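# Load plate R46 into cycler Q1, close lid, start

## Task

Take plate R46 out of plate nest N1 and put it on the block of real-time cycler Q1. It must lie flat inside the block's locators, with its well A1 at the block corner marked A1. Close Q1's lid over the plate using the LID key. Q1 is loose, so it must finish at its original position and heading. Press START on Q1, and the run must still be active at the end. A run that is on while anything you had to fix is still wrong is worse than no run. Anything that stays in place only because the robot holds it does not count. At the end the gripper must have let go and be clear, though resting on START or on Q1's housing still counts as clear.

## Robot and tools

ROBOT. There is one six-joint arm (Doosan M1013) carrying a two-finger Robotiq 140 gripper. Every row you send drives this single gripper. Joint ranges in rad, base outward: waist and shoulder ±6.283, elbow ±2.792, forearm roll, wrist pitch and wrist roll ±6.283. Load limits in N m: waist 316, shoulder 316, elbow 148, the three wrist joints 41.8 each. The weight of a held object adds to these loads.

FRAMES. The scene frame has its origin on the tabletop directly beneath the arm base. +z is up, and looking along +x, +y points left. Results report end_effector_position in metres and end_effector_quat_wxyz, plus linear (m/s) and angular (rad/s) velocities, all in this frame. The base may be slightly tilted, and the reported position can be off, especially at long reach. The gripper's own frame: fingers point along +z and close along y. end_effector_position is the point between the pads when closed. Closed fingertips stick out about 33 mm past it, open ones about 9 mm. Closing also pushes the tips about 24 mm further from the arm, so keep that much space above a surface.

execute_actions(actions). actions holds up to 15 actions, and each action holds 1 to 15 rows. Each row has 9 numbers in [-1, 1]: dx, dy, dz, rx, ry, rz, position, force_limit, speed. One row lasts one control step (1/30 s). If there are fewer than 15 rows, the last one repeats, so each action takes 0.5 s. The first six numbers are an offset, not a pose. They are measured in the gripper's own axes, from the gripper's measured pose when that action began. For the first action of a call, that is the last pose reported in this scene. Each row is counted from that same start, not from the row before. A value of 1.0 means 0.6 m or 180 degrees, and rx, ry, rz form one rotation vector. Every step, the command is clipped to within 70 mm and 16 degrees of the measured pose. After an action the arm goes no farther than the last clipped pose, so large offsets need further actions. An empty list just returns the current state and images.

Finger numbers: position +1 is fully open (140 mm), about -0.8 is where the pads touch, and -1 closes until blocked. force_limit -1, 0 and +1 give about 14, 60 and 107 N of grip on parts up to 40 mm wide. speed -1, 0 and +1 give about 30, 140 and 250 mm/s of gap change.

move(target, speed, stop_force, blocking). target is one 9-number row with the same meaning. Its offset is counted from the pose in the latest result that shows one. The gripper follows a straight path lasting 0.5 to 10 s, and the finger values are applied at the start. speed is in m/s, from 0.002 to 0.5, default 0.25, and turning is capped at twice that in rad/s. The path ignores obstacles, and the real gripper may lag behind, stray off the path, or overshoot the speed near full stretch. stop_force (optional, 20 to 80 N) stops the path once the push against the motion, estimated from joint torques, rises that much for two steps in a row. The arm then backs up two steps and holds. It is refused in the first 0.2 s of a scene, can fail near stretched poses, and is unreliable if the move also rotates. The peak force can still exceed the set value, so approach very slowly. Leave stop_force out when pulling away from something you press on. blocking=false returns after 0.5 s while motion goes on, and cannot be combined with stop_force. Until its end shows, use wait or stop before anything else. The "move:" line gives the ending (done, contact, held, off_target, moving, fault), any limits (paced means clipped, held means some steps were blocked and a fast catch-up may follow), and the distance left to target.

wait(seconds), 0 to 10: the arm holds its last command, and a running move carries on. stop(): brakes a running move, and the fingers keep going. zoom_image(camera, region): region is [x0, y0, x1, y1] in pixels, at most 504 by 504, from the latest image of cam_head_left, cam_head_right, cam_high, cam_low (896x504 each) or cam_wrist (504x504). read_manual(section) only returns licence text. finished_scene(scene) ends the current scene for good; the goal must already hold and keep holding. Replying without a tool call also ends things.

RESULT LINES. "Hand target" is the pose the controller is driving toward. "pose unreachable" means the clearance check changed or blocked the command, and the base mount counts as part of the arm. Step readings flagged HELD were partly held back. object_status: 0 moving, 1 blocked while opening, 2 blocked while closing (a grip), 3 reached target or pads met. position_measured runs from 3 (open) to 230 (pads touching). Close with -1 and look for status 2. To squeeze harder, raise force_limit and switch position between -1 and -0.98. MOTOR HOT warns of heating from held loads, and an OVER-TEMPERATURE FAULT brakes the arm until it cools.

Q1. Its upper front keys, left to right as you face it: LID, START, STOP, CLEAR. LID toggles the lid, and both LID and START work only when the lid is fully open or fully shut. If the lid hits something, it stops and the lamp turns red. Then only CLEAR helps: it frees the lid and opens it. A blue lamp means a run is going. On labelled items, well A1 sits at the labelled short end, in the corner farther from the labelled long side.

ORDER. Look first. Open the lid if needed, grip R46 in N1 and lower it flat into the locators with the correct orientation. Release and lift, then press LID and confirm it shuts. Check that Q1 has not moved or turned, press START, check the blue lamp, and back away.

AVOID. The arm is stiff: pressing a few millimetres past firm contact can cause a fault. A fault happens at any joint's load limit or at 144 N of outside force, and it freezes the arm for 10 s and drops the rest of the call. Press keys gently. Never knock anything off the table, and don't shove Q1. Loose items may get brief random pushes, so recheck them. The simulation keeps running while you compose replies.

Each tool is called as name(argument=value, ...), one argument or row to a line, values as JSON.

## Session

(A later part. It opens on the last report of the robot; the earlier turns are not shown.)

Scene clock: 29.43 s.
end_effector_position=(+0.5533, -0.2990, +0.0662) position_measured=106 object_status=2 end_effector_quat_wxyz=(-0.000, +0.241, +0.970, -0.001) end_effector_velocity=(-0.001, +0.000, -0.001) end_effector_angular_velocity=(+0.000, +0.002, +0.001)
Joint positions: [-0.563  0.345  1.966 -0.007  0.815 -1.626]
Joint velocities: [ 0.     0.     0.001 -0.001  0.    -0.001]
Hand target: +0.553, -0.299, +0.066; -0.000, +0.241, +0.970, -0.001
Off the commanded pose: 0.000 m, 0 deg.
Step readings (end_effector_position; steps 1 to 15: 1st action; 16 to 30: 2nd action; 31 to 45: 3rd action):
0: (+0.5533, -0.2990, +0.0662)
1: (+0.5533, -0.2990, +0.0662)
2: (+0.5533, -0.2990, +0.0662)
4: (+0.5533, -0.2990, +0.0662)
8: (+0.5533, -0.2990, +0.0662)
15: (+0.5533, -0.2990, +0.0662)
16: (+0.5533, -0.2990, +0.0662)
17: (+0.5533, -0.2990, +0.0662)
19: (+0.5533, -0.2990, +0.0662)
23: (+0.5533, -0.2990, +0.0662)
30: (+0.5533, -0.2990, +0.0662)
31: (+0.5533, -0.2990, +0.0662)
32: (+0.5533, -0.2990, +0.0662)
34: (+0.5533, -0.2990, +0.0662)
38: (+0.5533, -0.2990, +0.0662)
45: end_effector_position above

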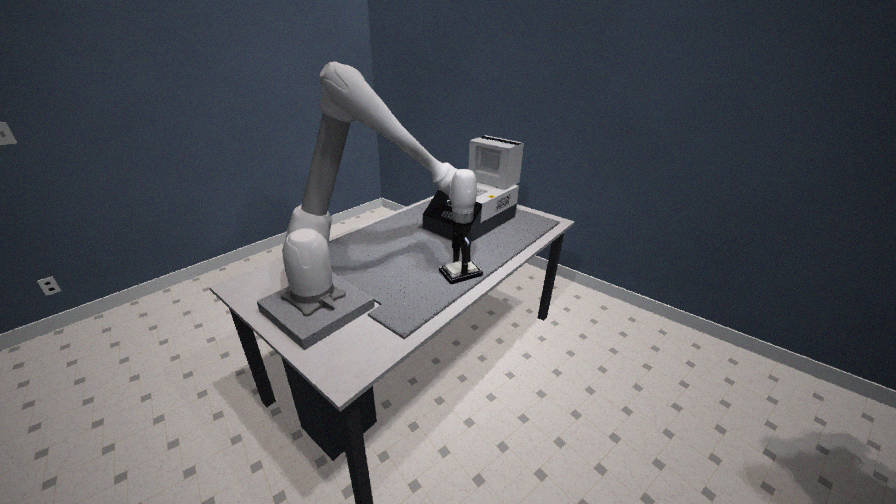

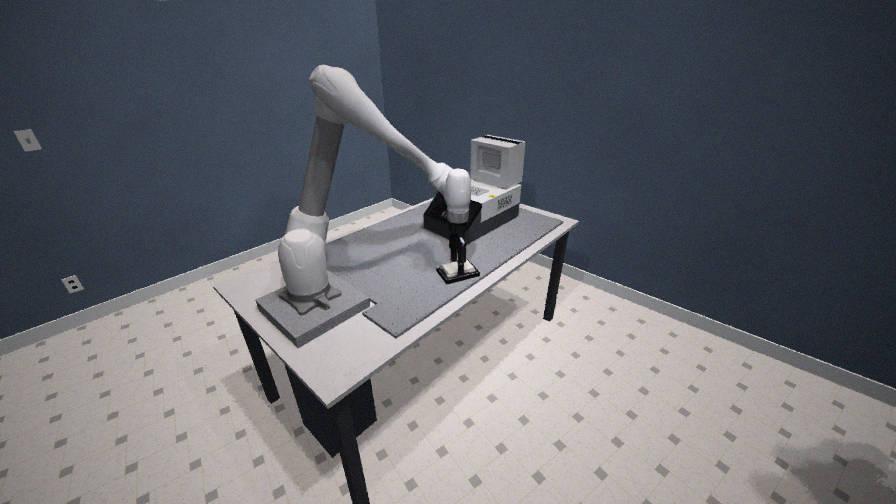

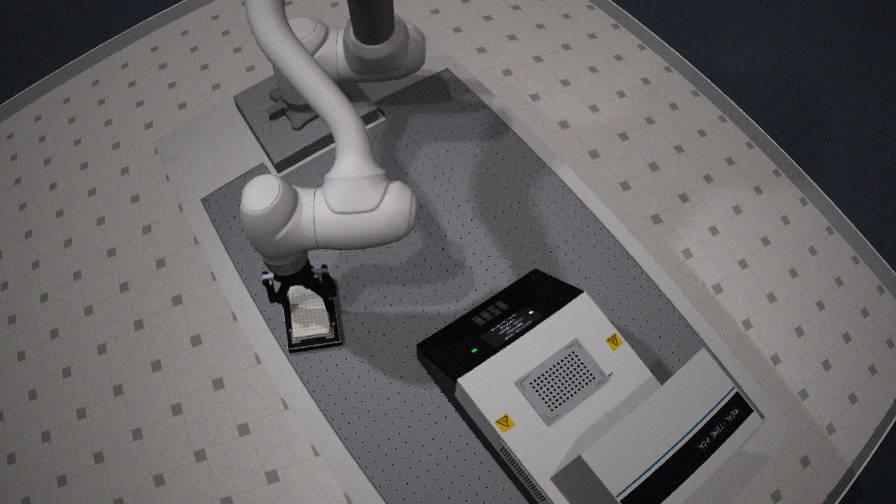

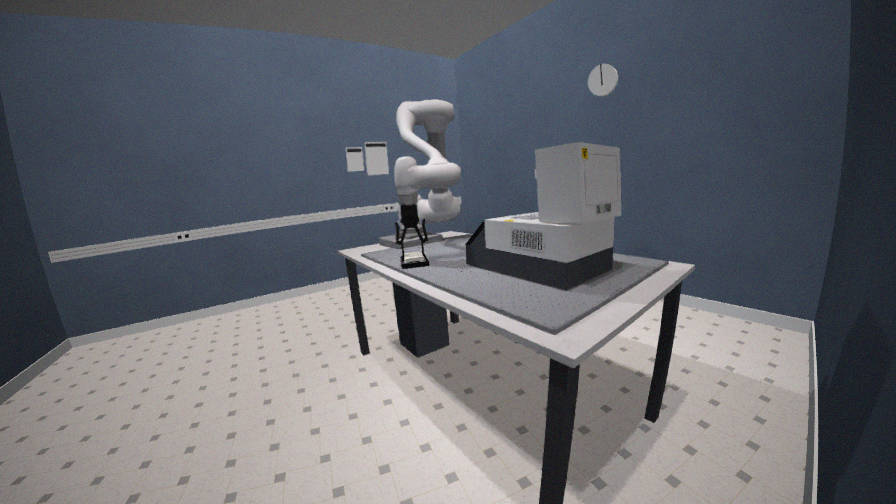

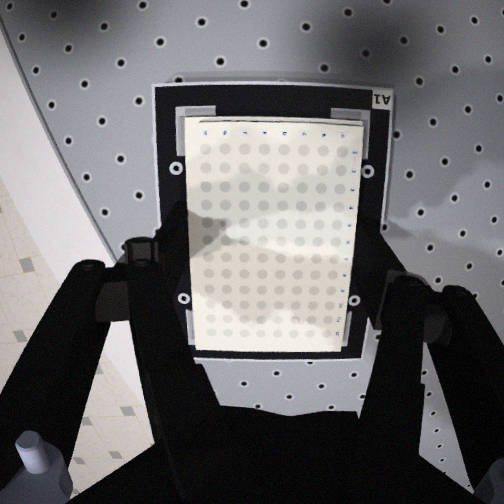

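execute_actions(
  actions=[],
)

Scene clock: 29.93 s.
end_effector_position=(+0.5533, -0.2990, +0.0662) position_measured=106 object_status=2 end_effector_quat_wxyz=(-0.000, +0.241, +0.970, -0.001) end_effector_velocity=(-0.001, +0.000, -0.000) end_effector_angular_velocity=(+0.001, +0.002, -0.001)
Joint positions: [-0.563  0.345  1.966 -0.007  0.815 -1.626]
Joint velocities: [-0.     0.     0.001  0.     0.001  0.001]
Hand target: +0.553, -0.299, +0.066; -0.000, +0.241, +0.970, -0.001
Off the commanded pose: 0.000 m, 0 deg.

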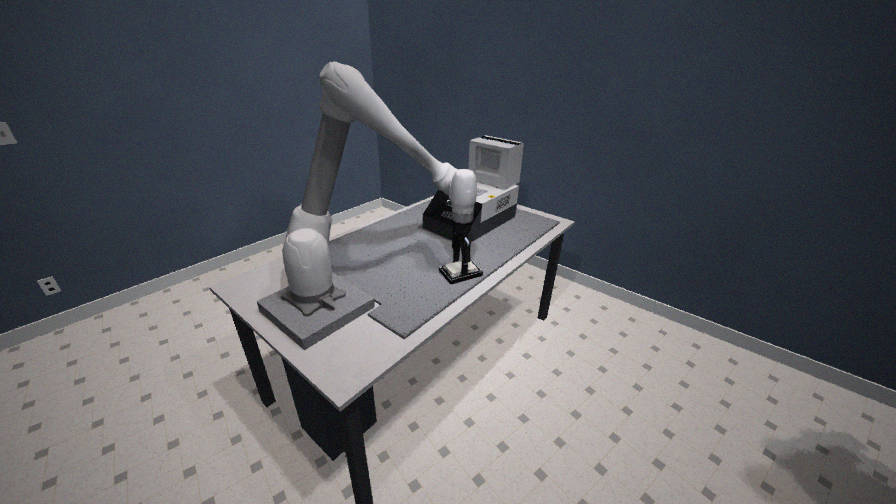

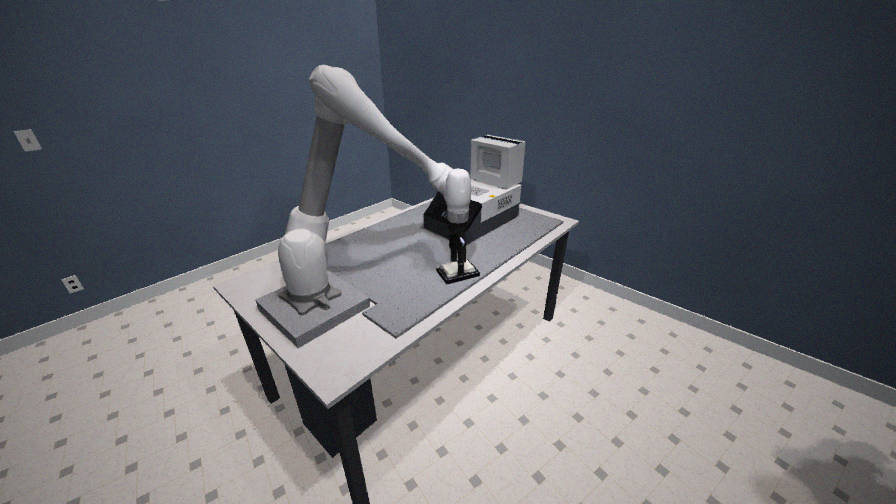

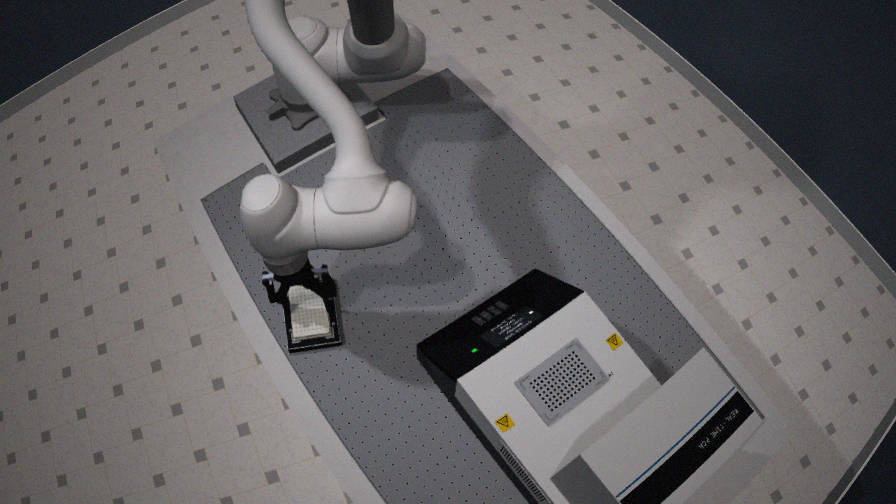

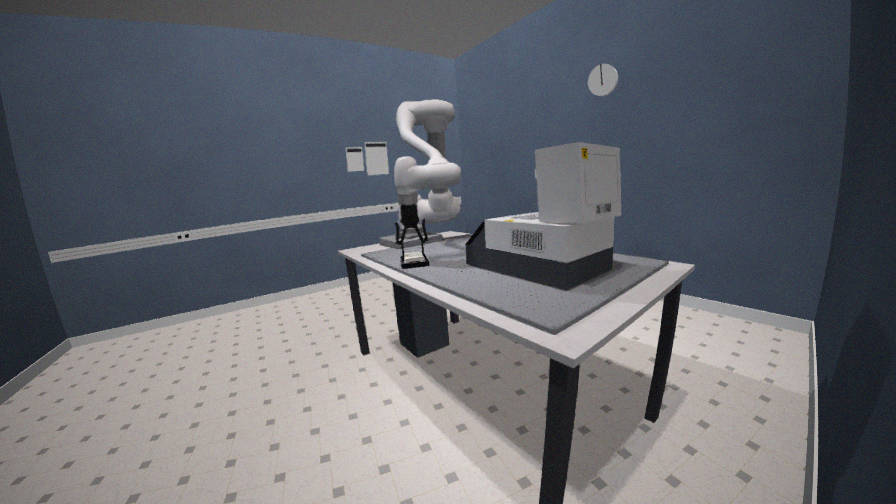

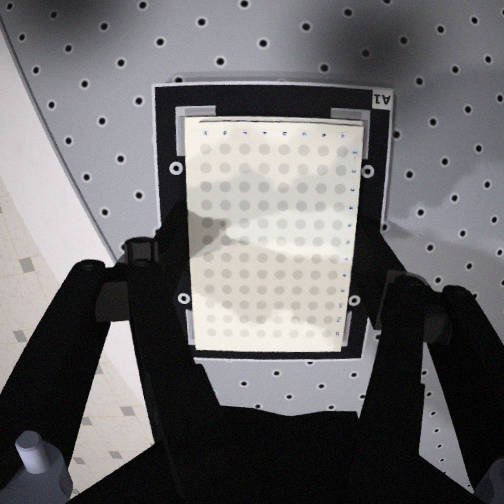

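move(
  target=[0,0,-0.1,0,0,0,-1,0,-0.3],
  speed=0.04,
)

move(
  target=[0,0,-0.35,0,0,0,-1,0,-0.3],
  speed=0.15,
)

Scene clock: 31.80 s.
end_effector_position=(+0.5534, -0.2990, +0.1261) position_measured=107 object_status=2 end_effector_quat_wxyz=(-0.000, +0.242, +0.970, -0.001) end_effector_velocity=(-0.000, +0.000, +0.000) end_effector_angular_velocity=(-0.001, +0.000, +0.001)
Joint positions: [-0.562  0.278  1.924 -0.006  0.924 -1.626]
Joint velocities: [ 0.    -0.001  0.001 -0.001  0.     0.   ]
Hand target: +0.553, -0.299, +0.126; -0.000, +0.242, +0.970, -0.001
Off the commanded pose: 0.000 m, 0 deg.
move: done

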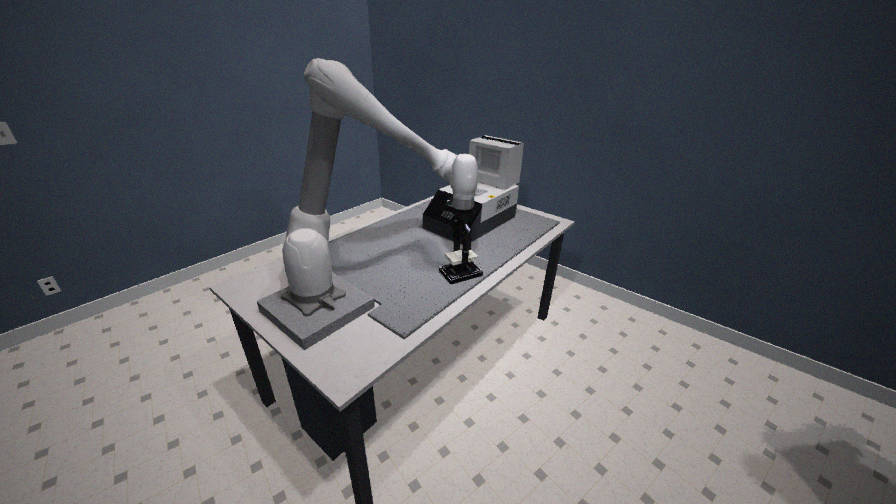

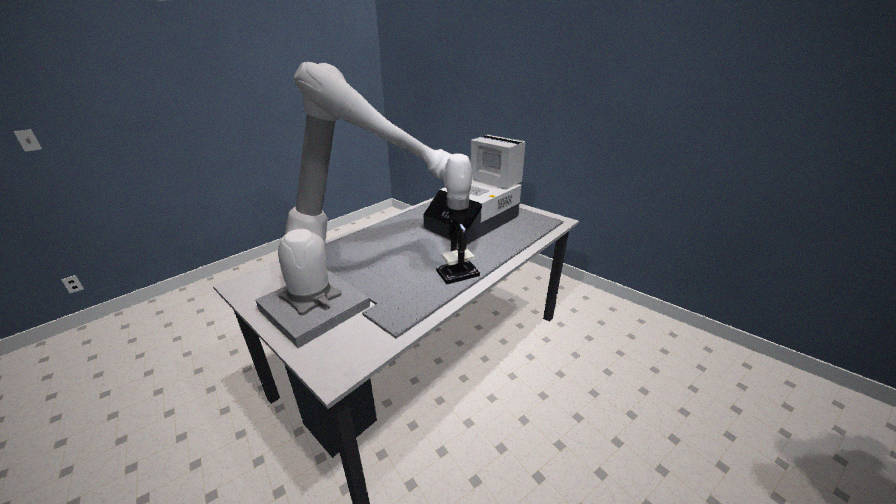

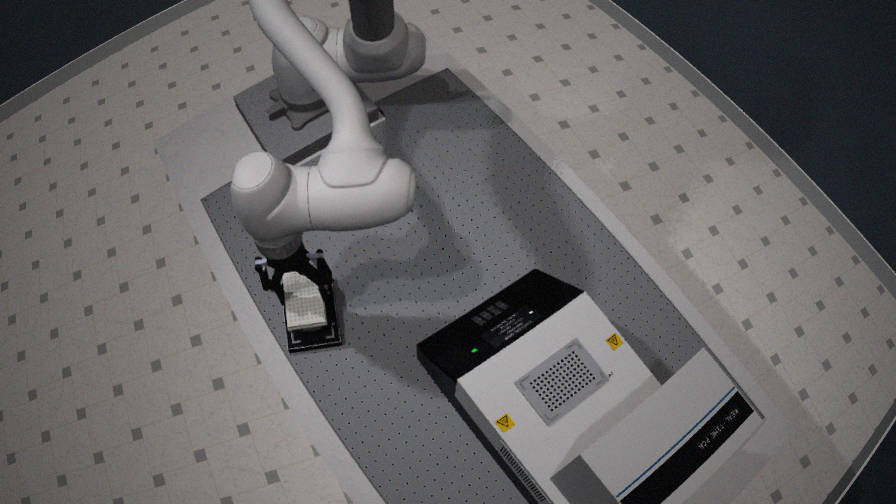

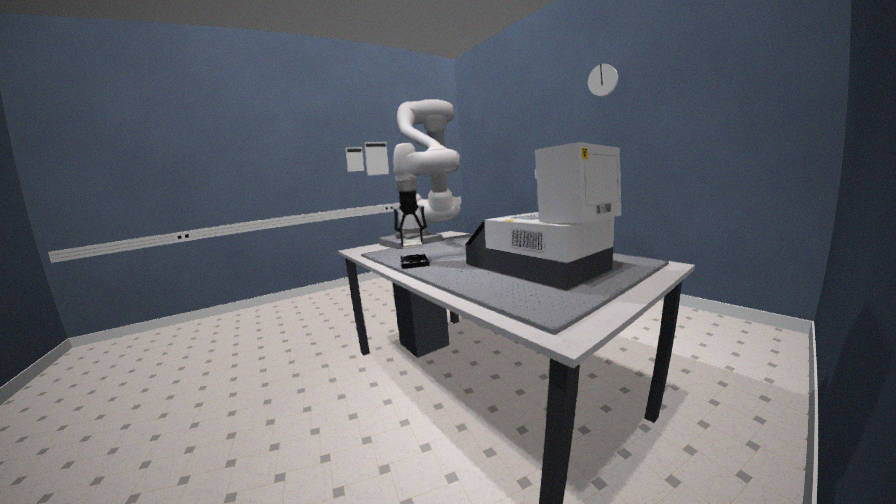

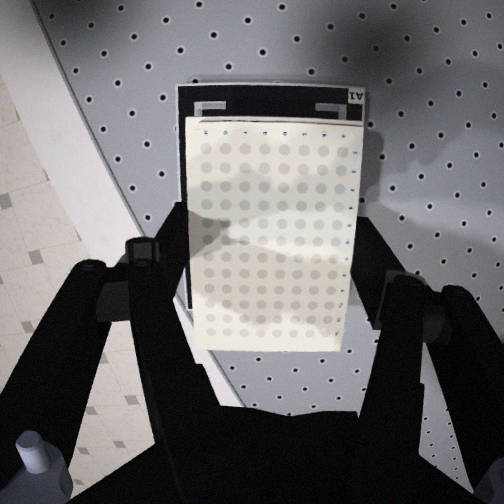

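Scene clock: 33.50 s.
end_effector_position=(+0.5537, -0.2991, +0.3361) position_measured=107 object_status=2 end_effector_quat_wxyz=(-0.000, +0.242, +0.970, -0.001) end_effector_velocity=(+0.000, -0.001, +0.001) end_effector_angular_velocity=(-0.002, -0.001, +0.000)
Joint positions: [-0.561  0.125  1.697 -0.005  1.304 -1.627]
Joint velocities: [-0.001 -0.    -0.002 -0.001 -0.001 -0.   ]
Hand target: +0.554, -0.299, +0.336; -0.000, +0.242, +0.970, -0.001
Off the commanded pose: 0.000 m, 0 deg.
move: done

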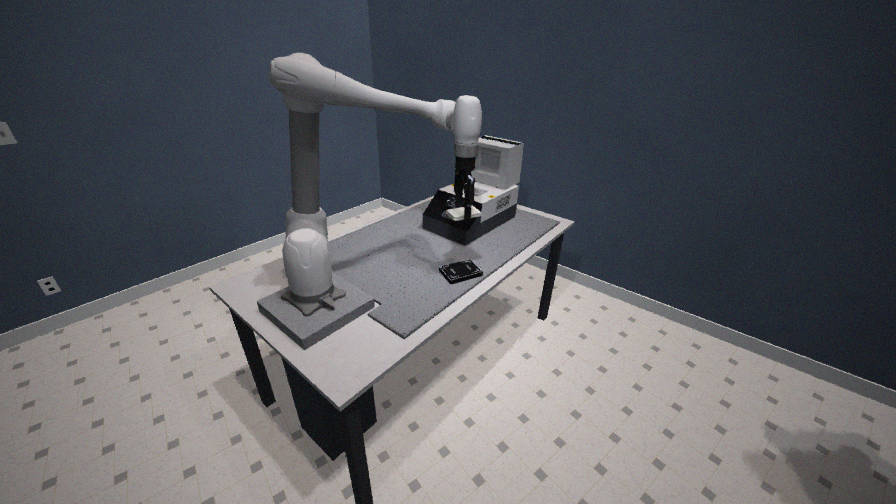

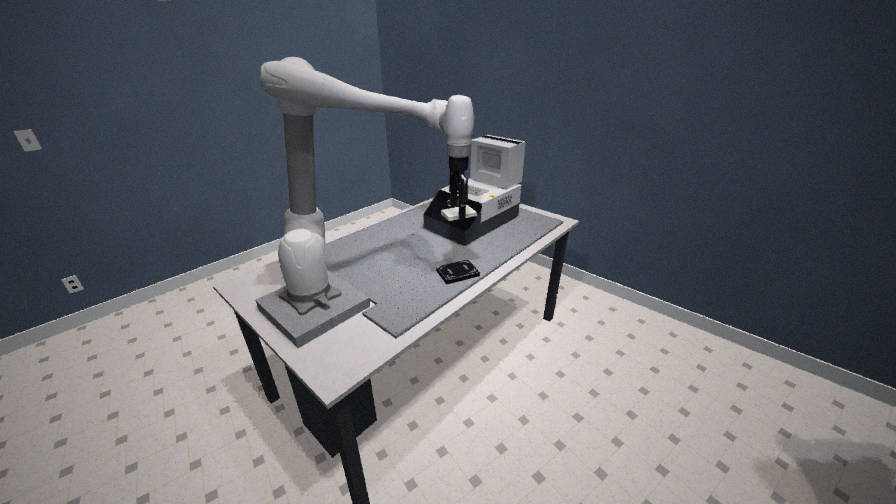

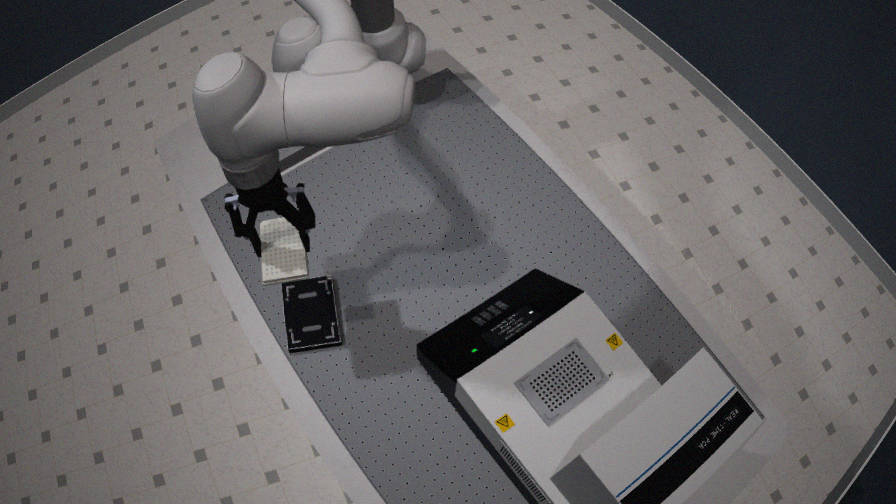

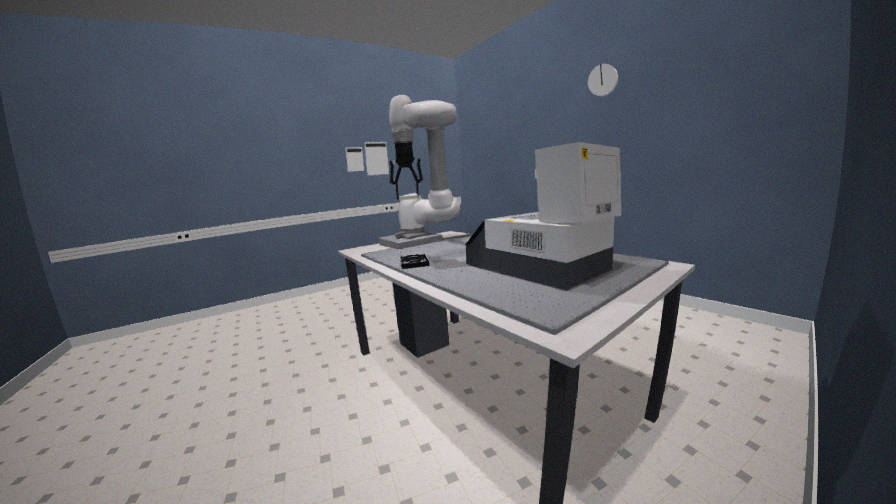

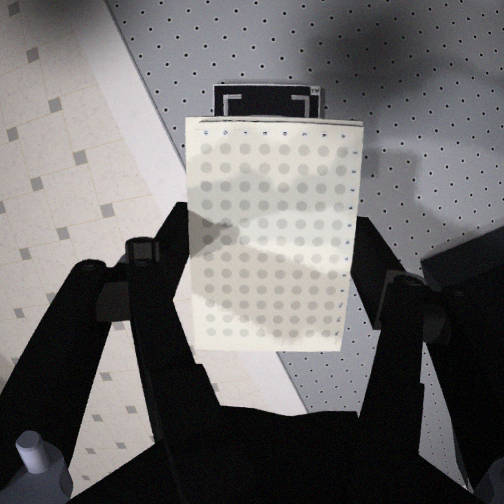

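zoom_image(
  camera="cam_high",
  region=[480,300,680,440],
)

Region (480, 300, 680, 440) of cam_high's 896x504 image, scaled by 2.520, with more detail than that image has; it fills the top 353 rows of this view, and the rest is white.

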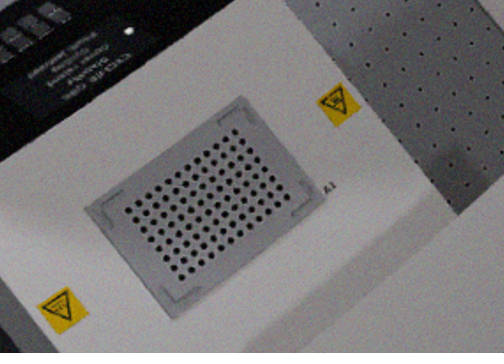

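move(
  target=[-0.4663,0.7675,0.06,0,0,0.3705,-1,0,-0.3],
  speed=0.2,
)

Scene clock: 37.10 s.
end_effector_position=(+1.0174, -0.0241, +0.2996) position_measured=107 object_status=2 end_effector_quat_wxyz=(+0.000, +0.735, +0.678, -0.000) end_effector_velocity=(-0.000, -0.000, +0.000) end_effector_angular_velocity=(-0.000, +0.000, -0.001)
Joint positions: [-0.066  0.815  0.725 -0.012  1.589  0.031]
Joint velocities: [-0.     0.    -0.001 -0.     0.001  0.   ]
Hand target: +1.017, -0.024, +0.300; +0.000, +0.735, +0.678, -0.001
Off the commanded pose: 0.001 m, 0 deg.
move: done

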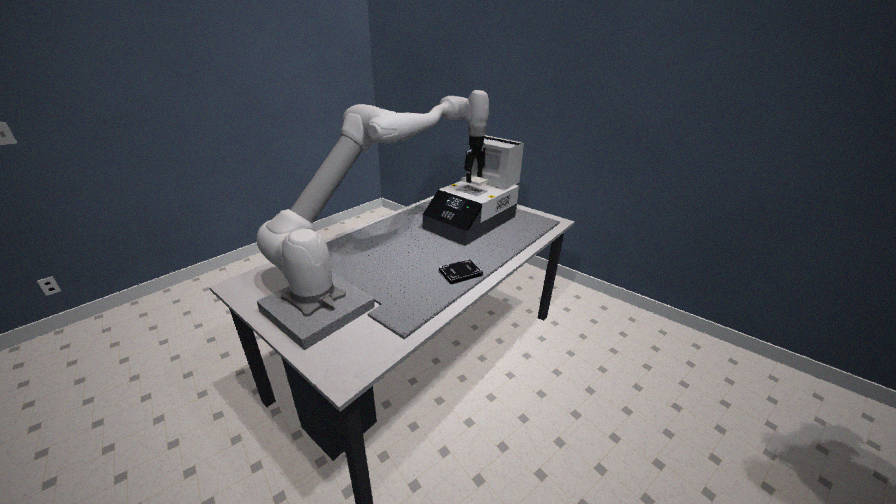

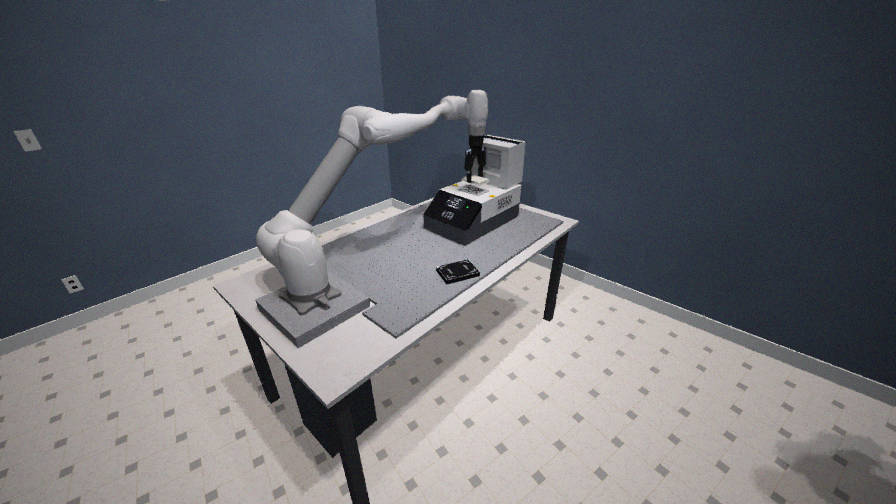

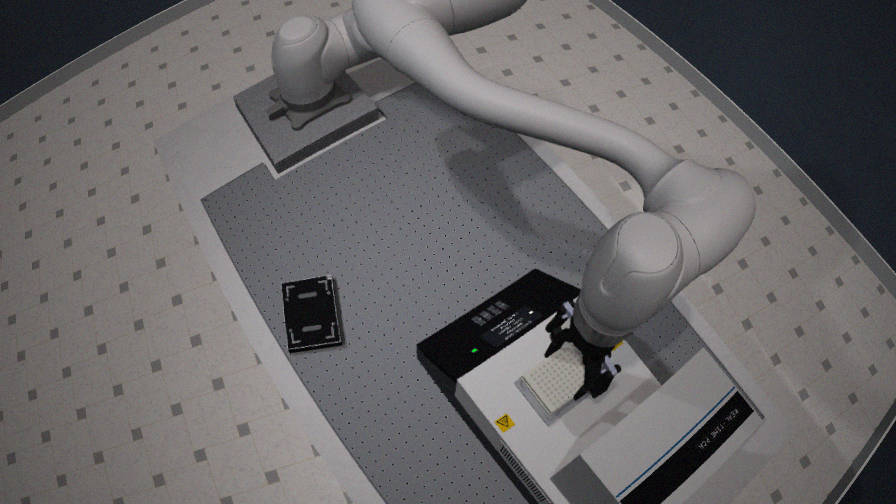

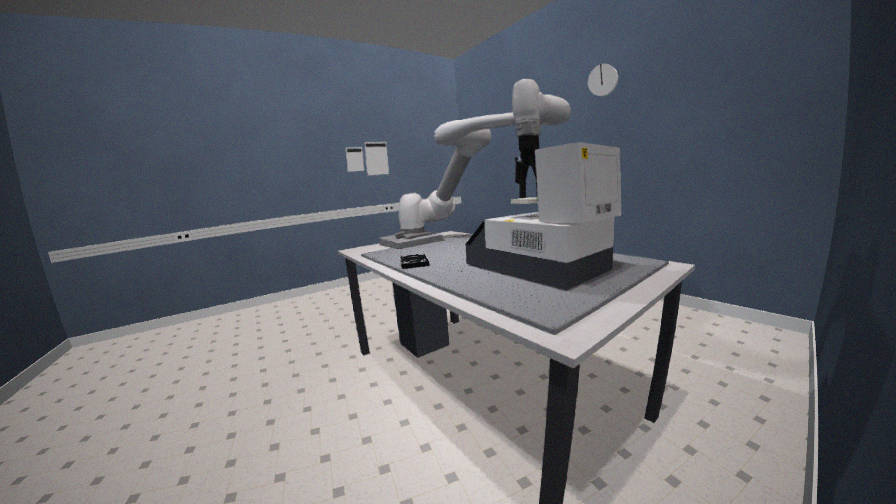

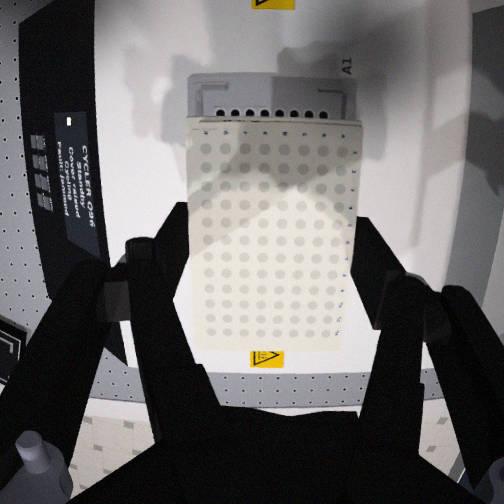

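move(
  target=[0,0,0.062,0,0,0,-1,0,-0.3],
  speed=0.04,
)

Scene clock: 38.50 s.
end_effector_position=(+1.0173, -0.0241, +0.2625) position_measured=107 object_status=2 end_effector_quat_wxyz=(+0.000, +0.735, +0.678, -0.000) end_effector_velocity=(+0.001, -0.000, +0.001) end_effector_angular_velocity=(-0.000, -0.002, -0.001)
Joint positions: [-0.066  0.816  0.79  -0.012  1.523  0.031]
Joint velocities: [-0.    -0.001 -0.001  0.    -0.001  0.001]
Hand target: +1.017, -0.024, +0.262; +0.000, +0.735, +0.678, -0.000
Off the commanded pose: 0.000 m, 0 deg.
move: done

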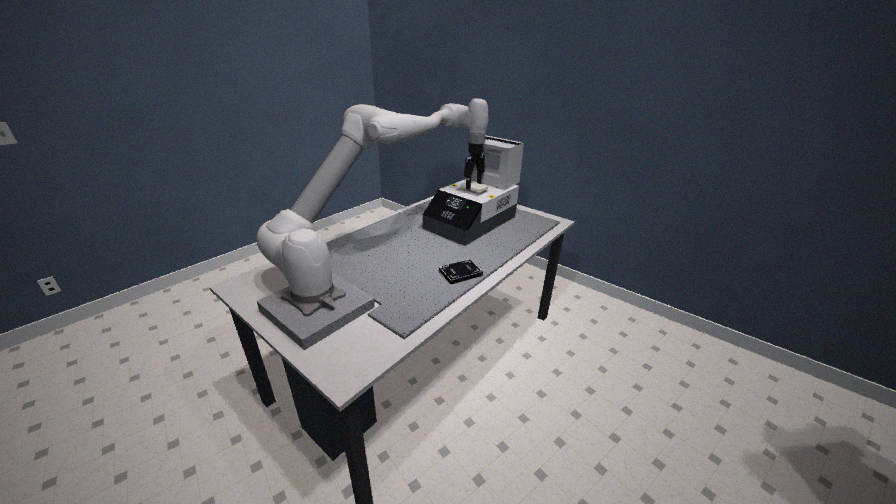

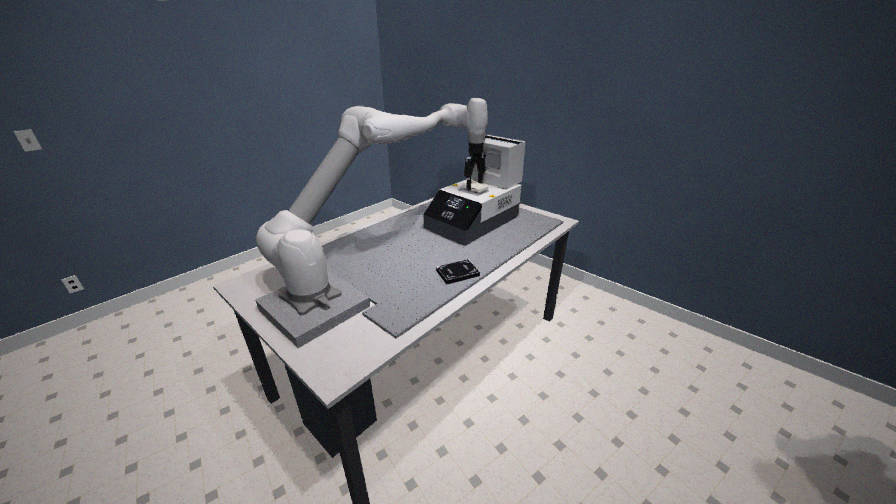

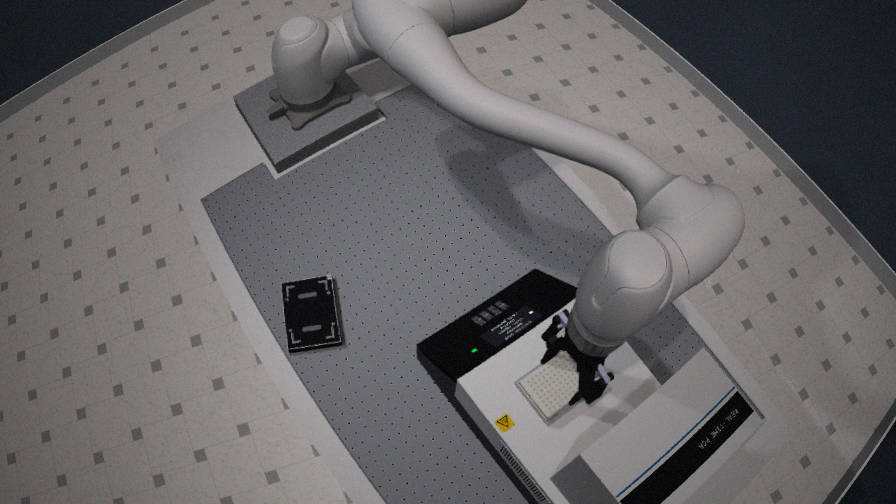

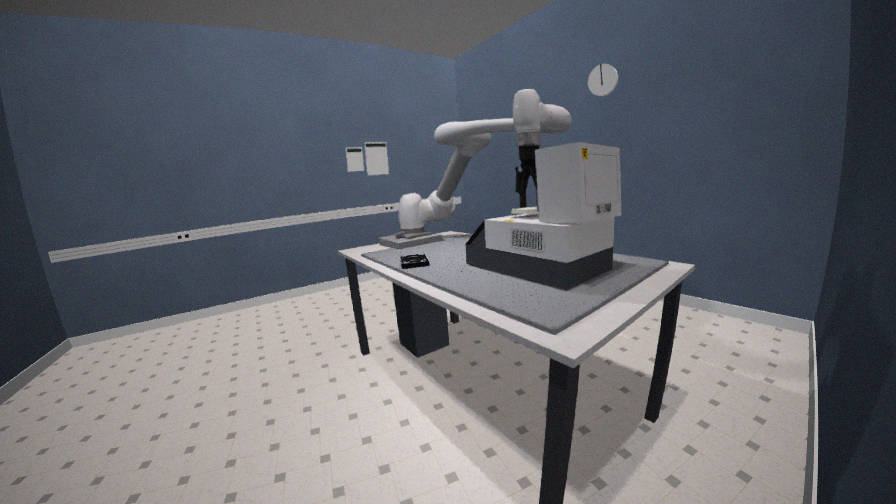

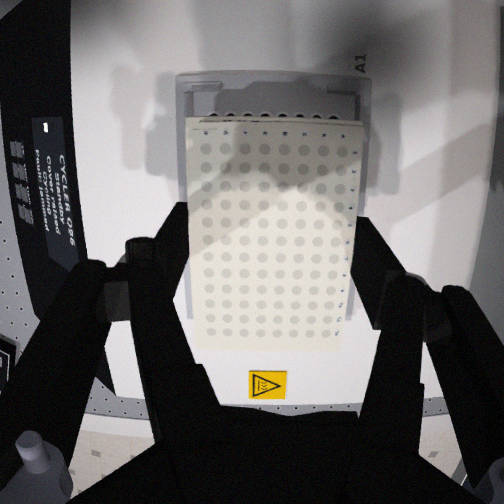

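zoom_image(
  camera="cam_wrist",
  region=[150,50,400,250],
)

Region (150, 50, 400, 250) of cam_wrist's 504x504 image, scaled by 2.016, with more detail than that image has; it fills the top 403 rows of this view, and the rest is white.

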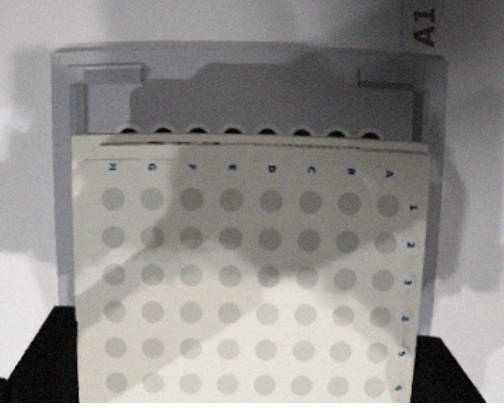

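zoom_image(
  camera="cam_high",
  region=[480,300,680,440],
)

zoom_image(
  camera="cam_head_left",
  region=[420,140,540,240],
)

Region (480, 300, 680, 440) of cam_high's 896x504 image, scaled by 2.520, with more detail than that image has; it fills the top 353 rows of this view, and the rest is white.

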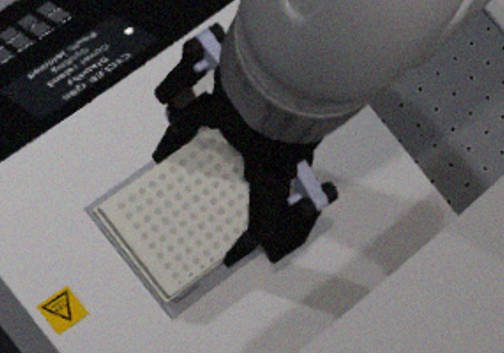

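Region (420, 140, 540, 240) of cam_head_left's 896x504 image, scaled by 4.200, with more detail than that image has.

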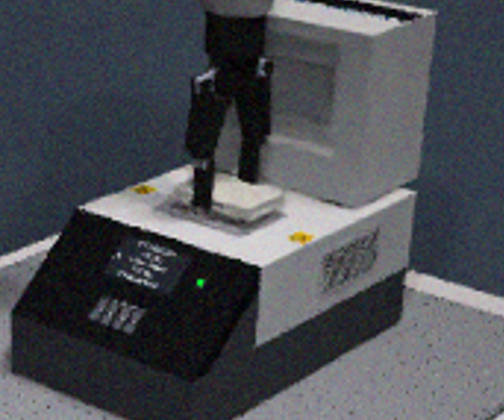

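move(
  target=[0.0217,0,0,0,0,0,-1,0,-0.3],
  speed=0.03,
)

zoom_image(
  camera="cam_wrist",
  region=[150,50,400,250],
)

Scene clock: 42.10 s.
end_effector_position=(+1.0184, -0.0111, +0.2625) position_measured=107 object_status=2 end_effector_quat_wxyz=(+0.000, +0.735, +0.678, -0.000) end_effector_velocity=(+0.000, +0.001, +0.000) end_effector_angular_velocity=(+0.000, -0.000, +0.001)
Joint positions: [-0.053  0.818  0.786 -0.012  1.525  0.044]
Joint velocities: [ 0.001 -0.    -0.     0.     0.    -0.001]
Hand target: +1.018, -0.011, +0.262; +0.000, +0.735, +0.678, -0.000
Off the commanded pose: 0.000 m, 0 deg.
move: done

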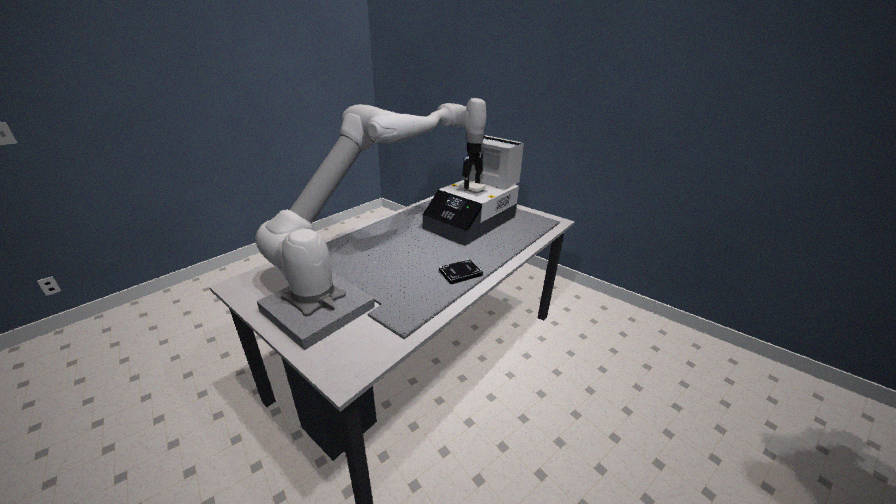

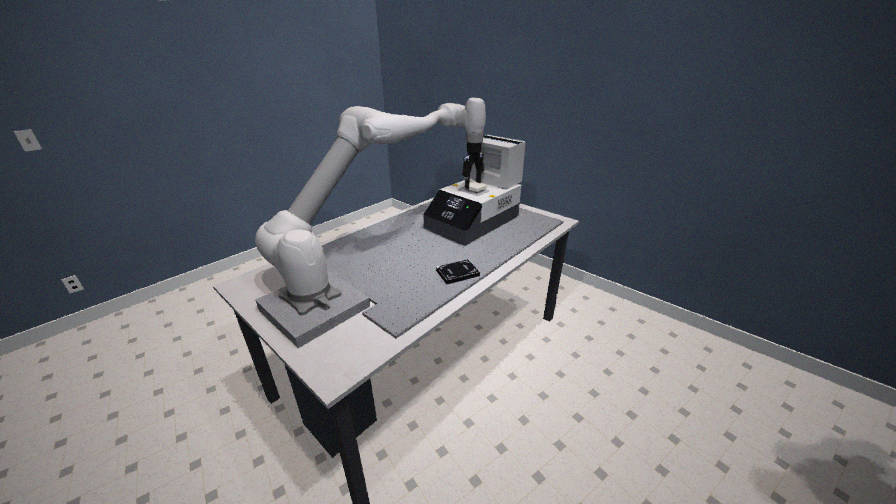

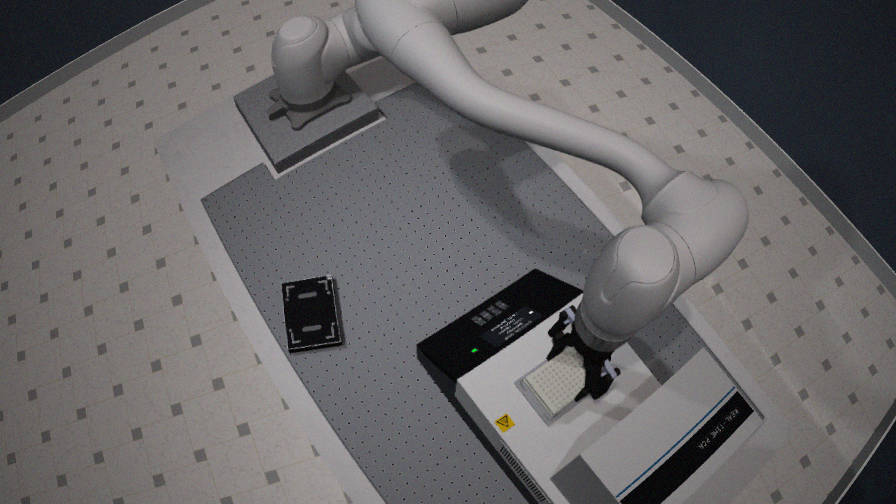

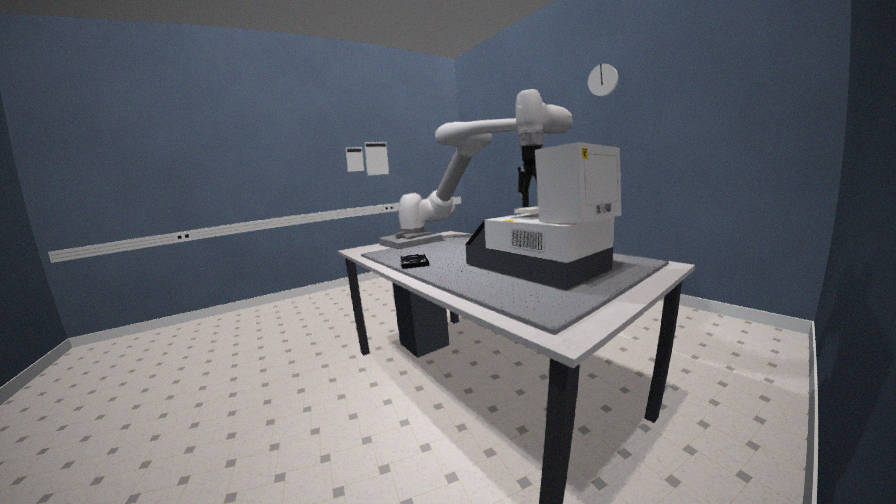

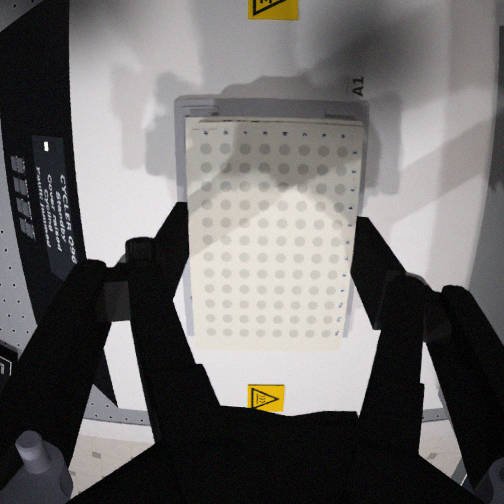

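Region (150, 50, 400, 250) of cam_wrist's 504x504 image, scaled by 2.016, with more detail than that image has; it fills the top 403 rows of this view, and the rest is white.

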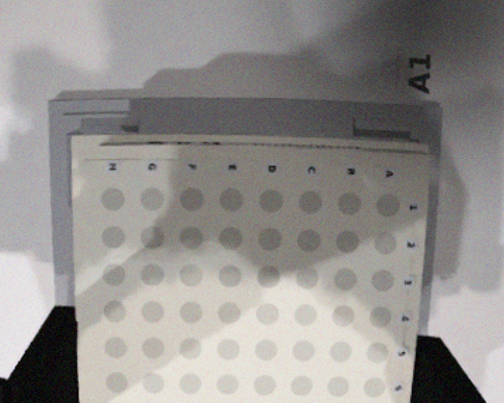

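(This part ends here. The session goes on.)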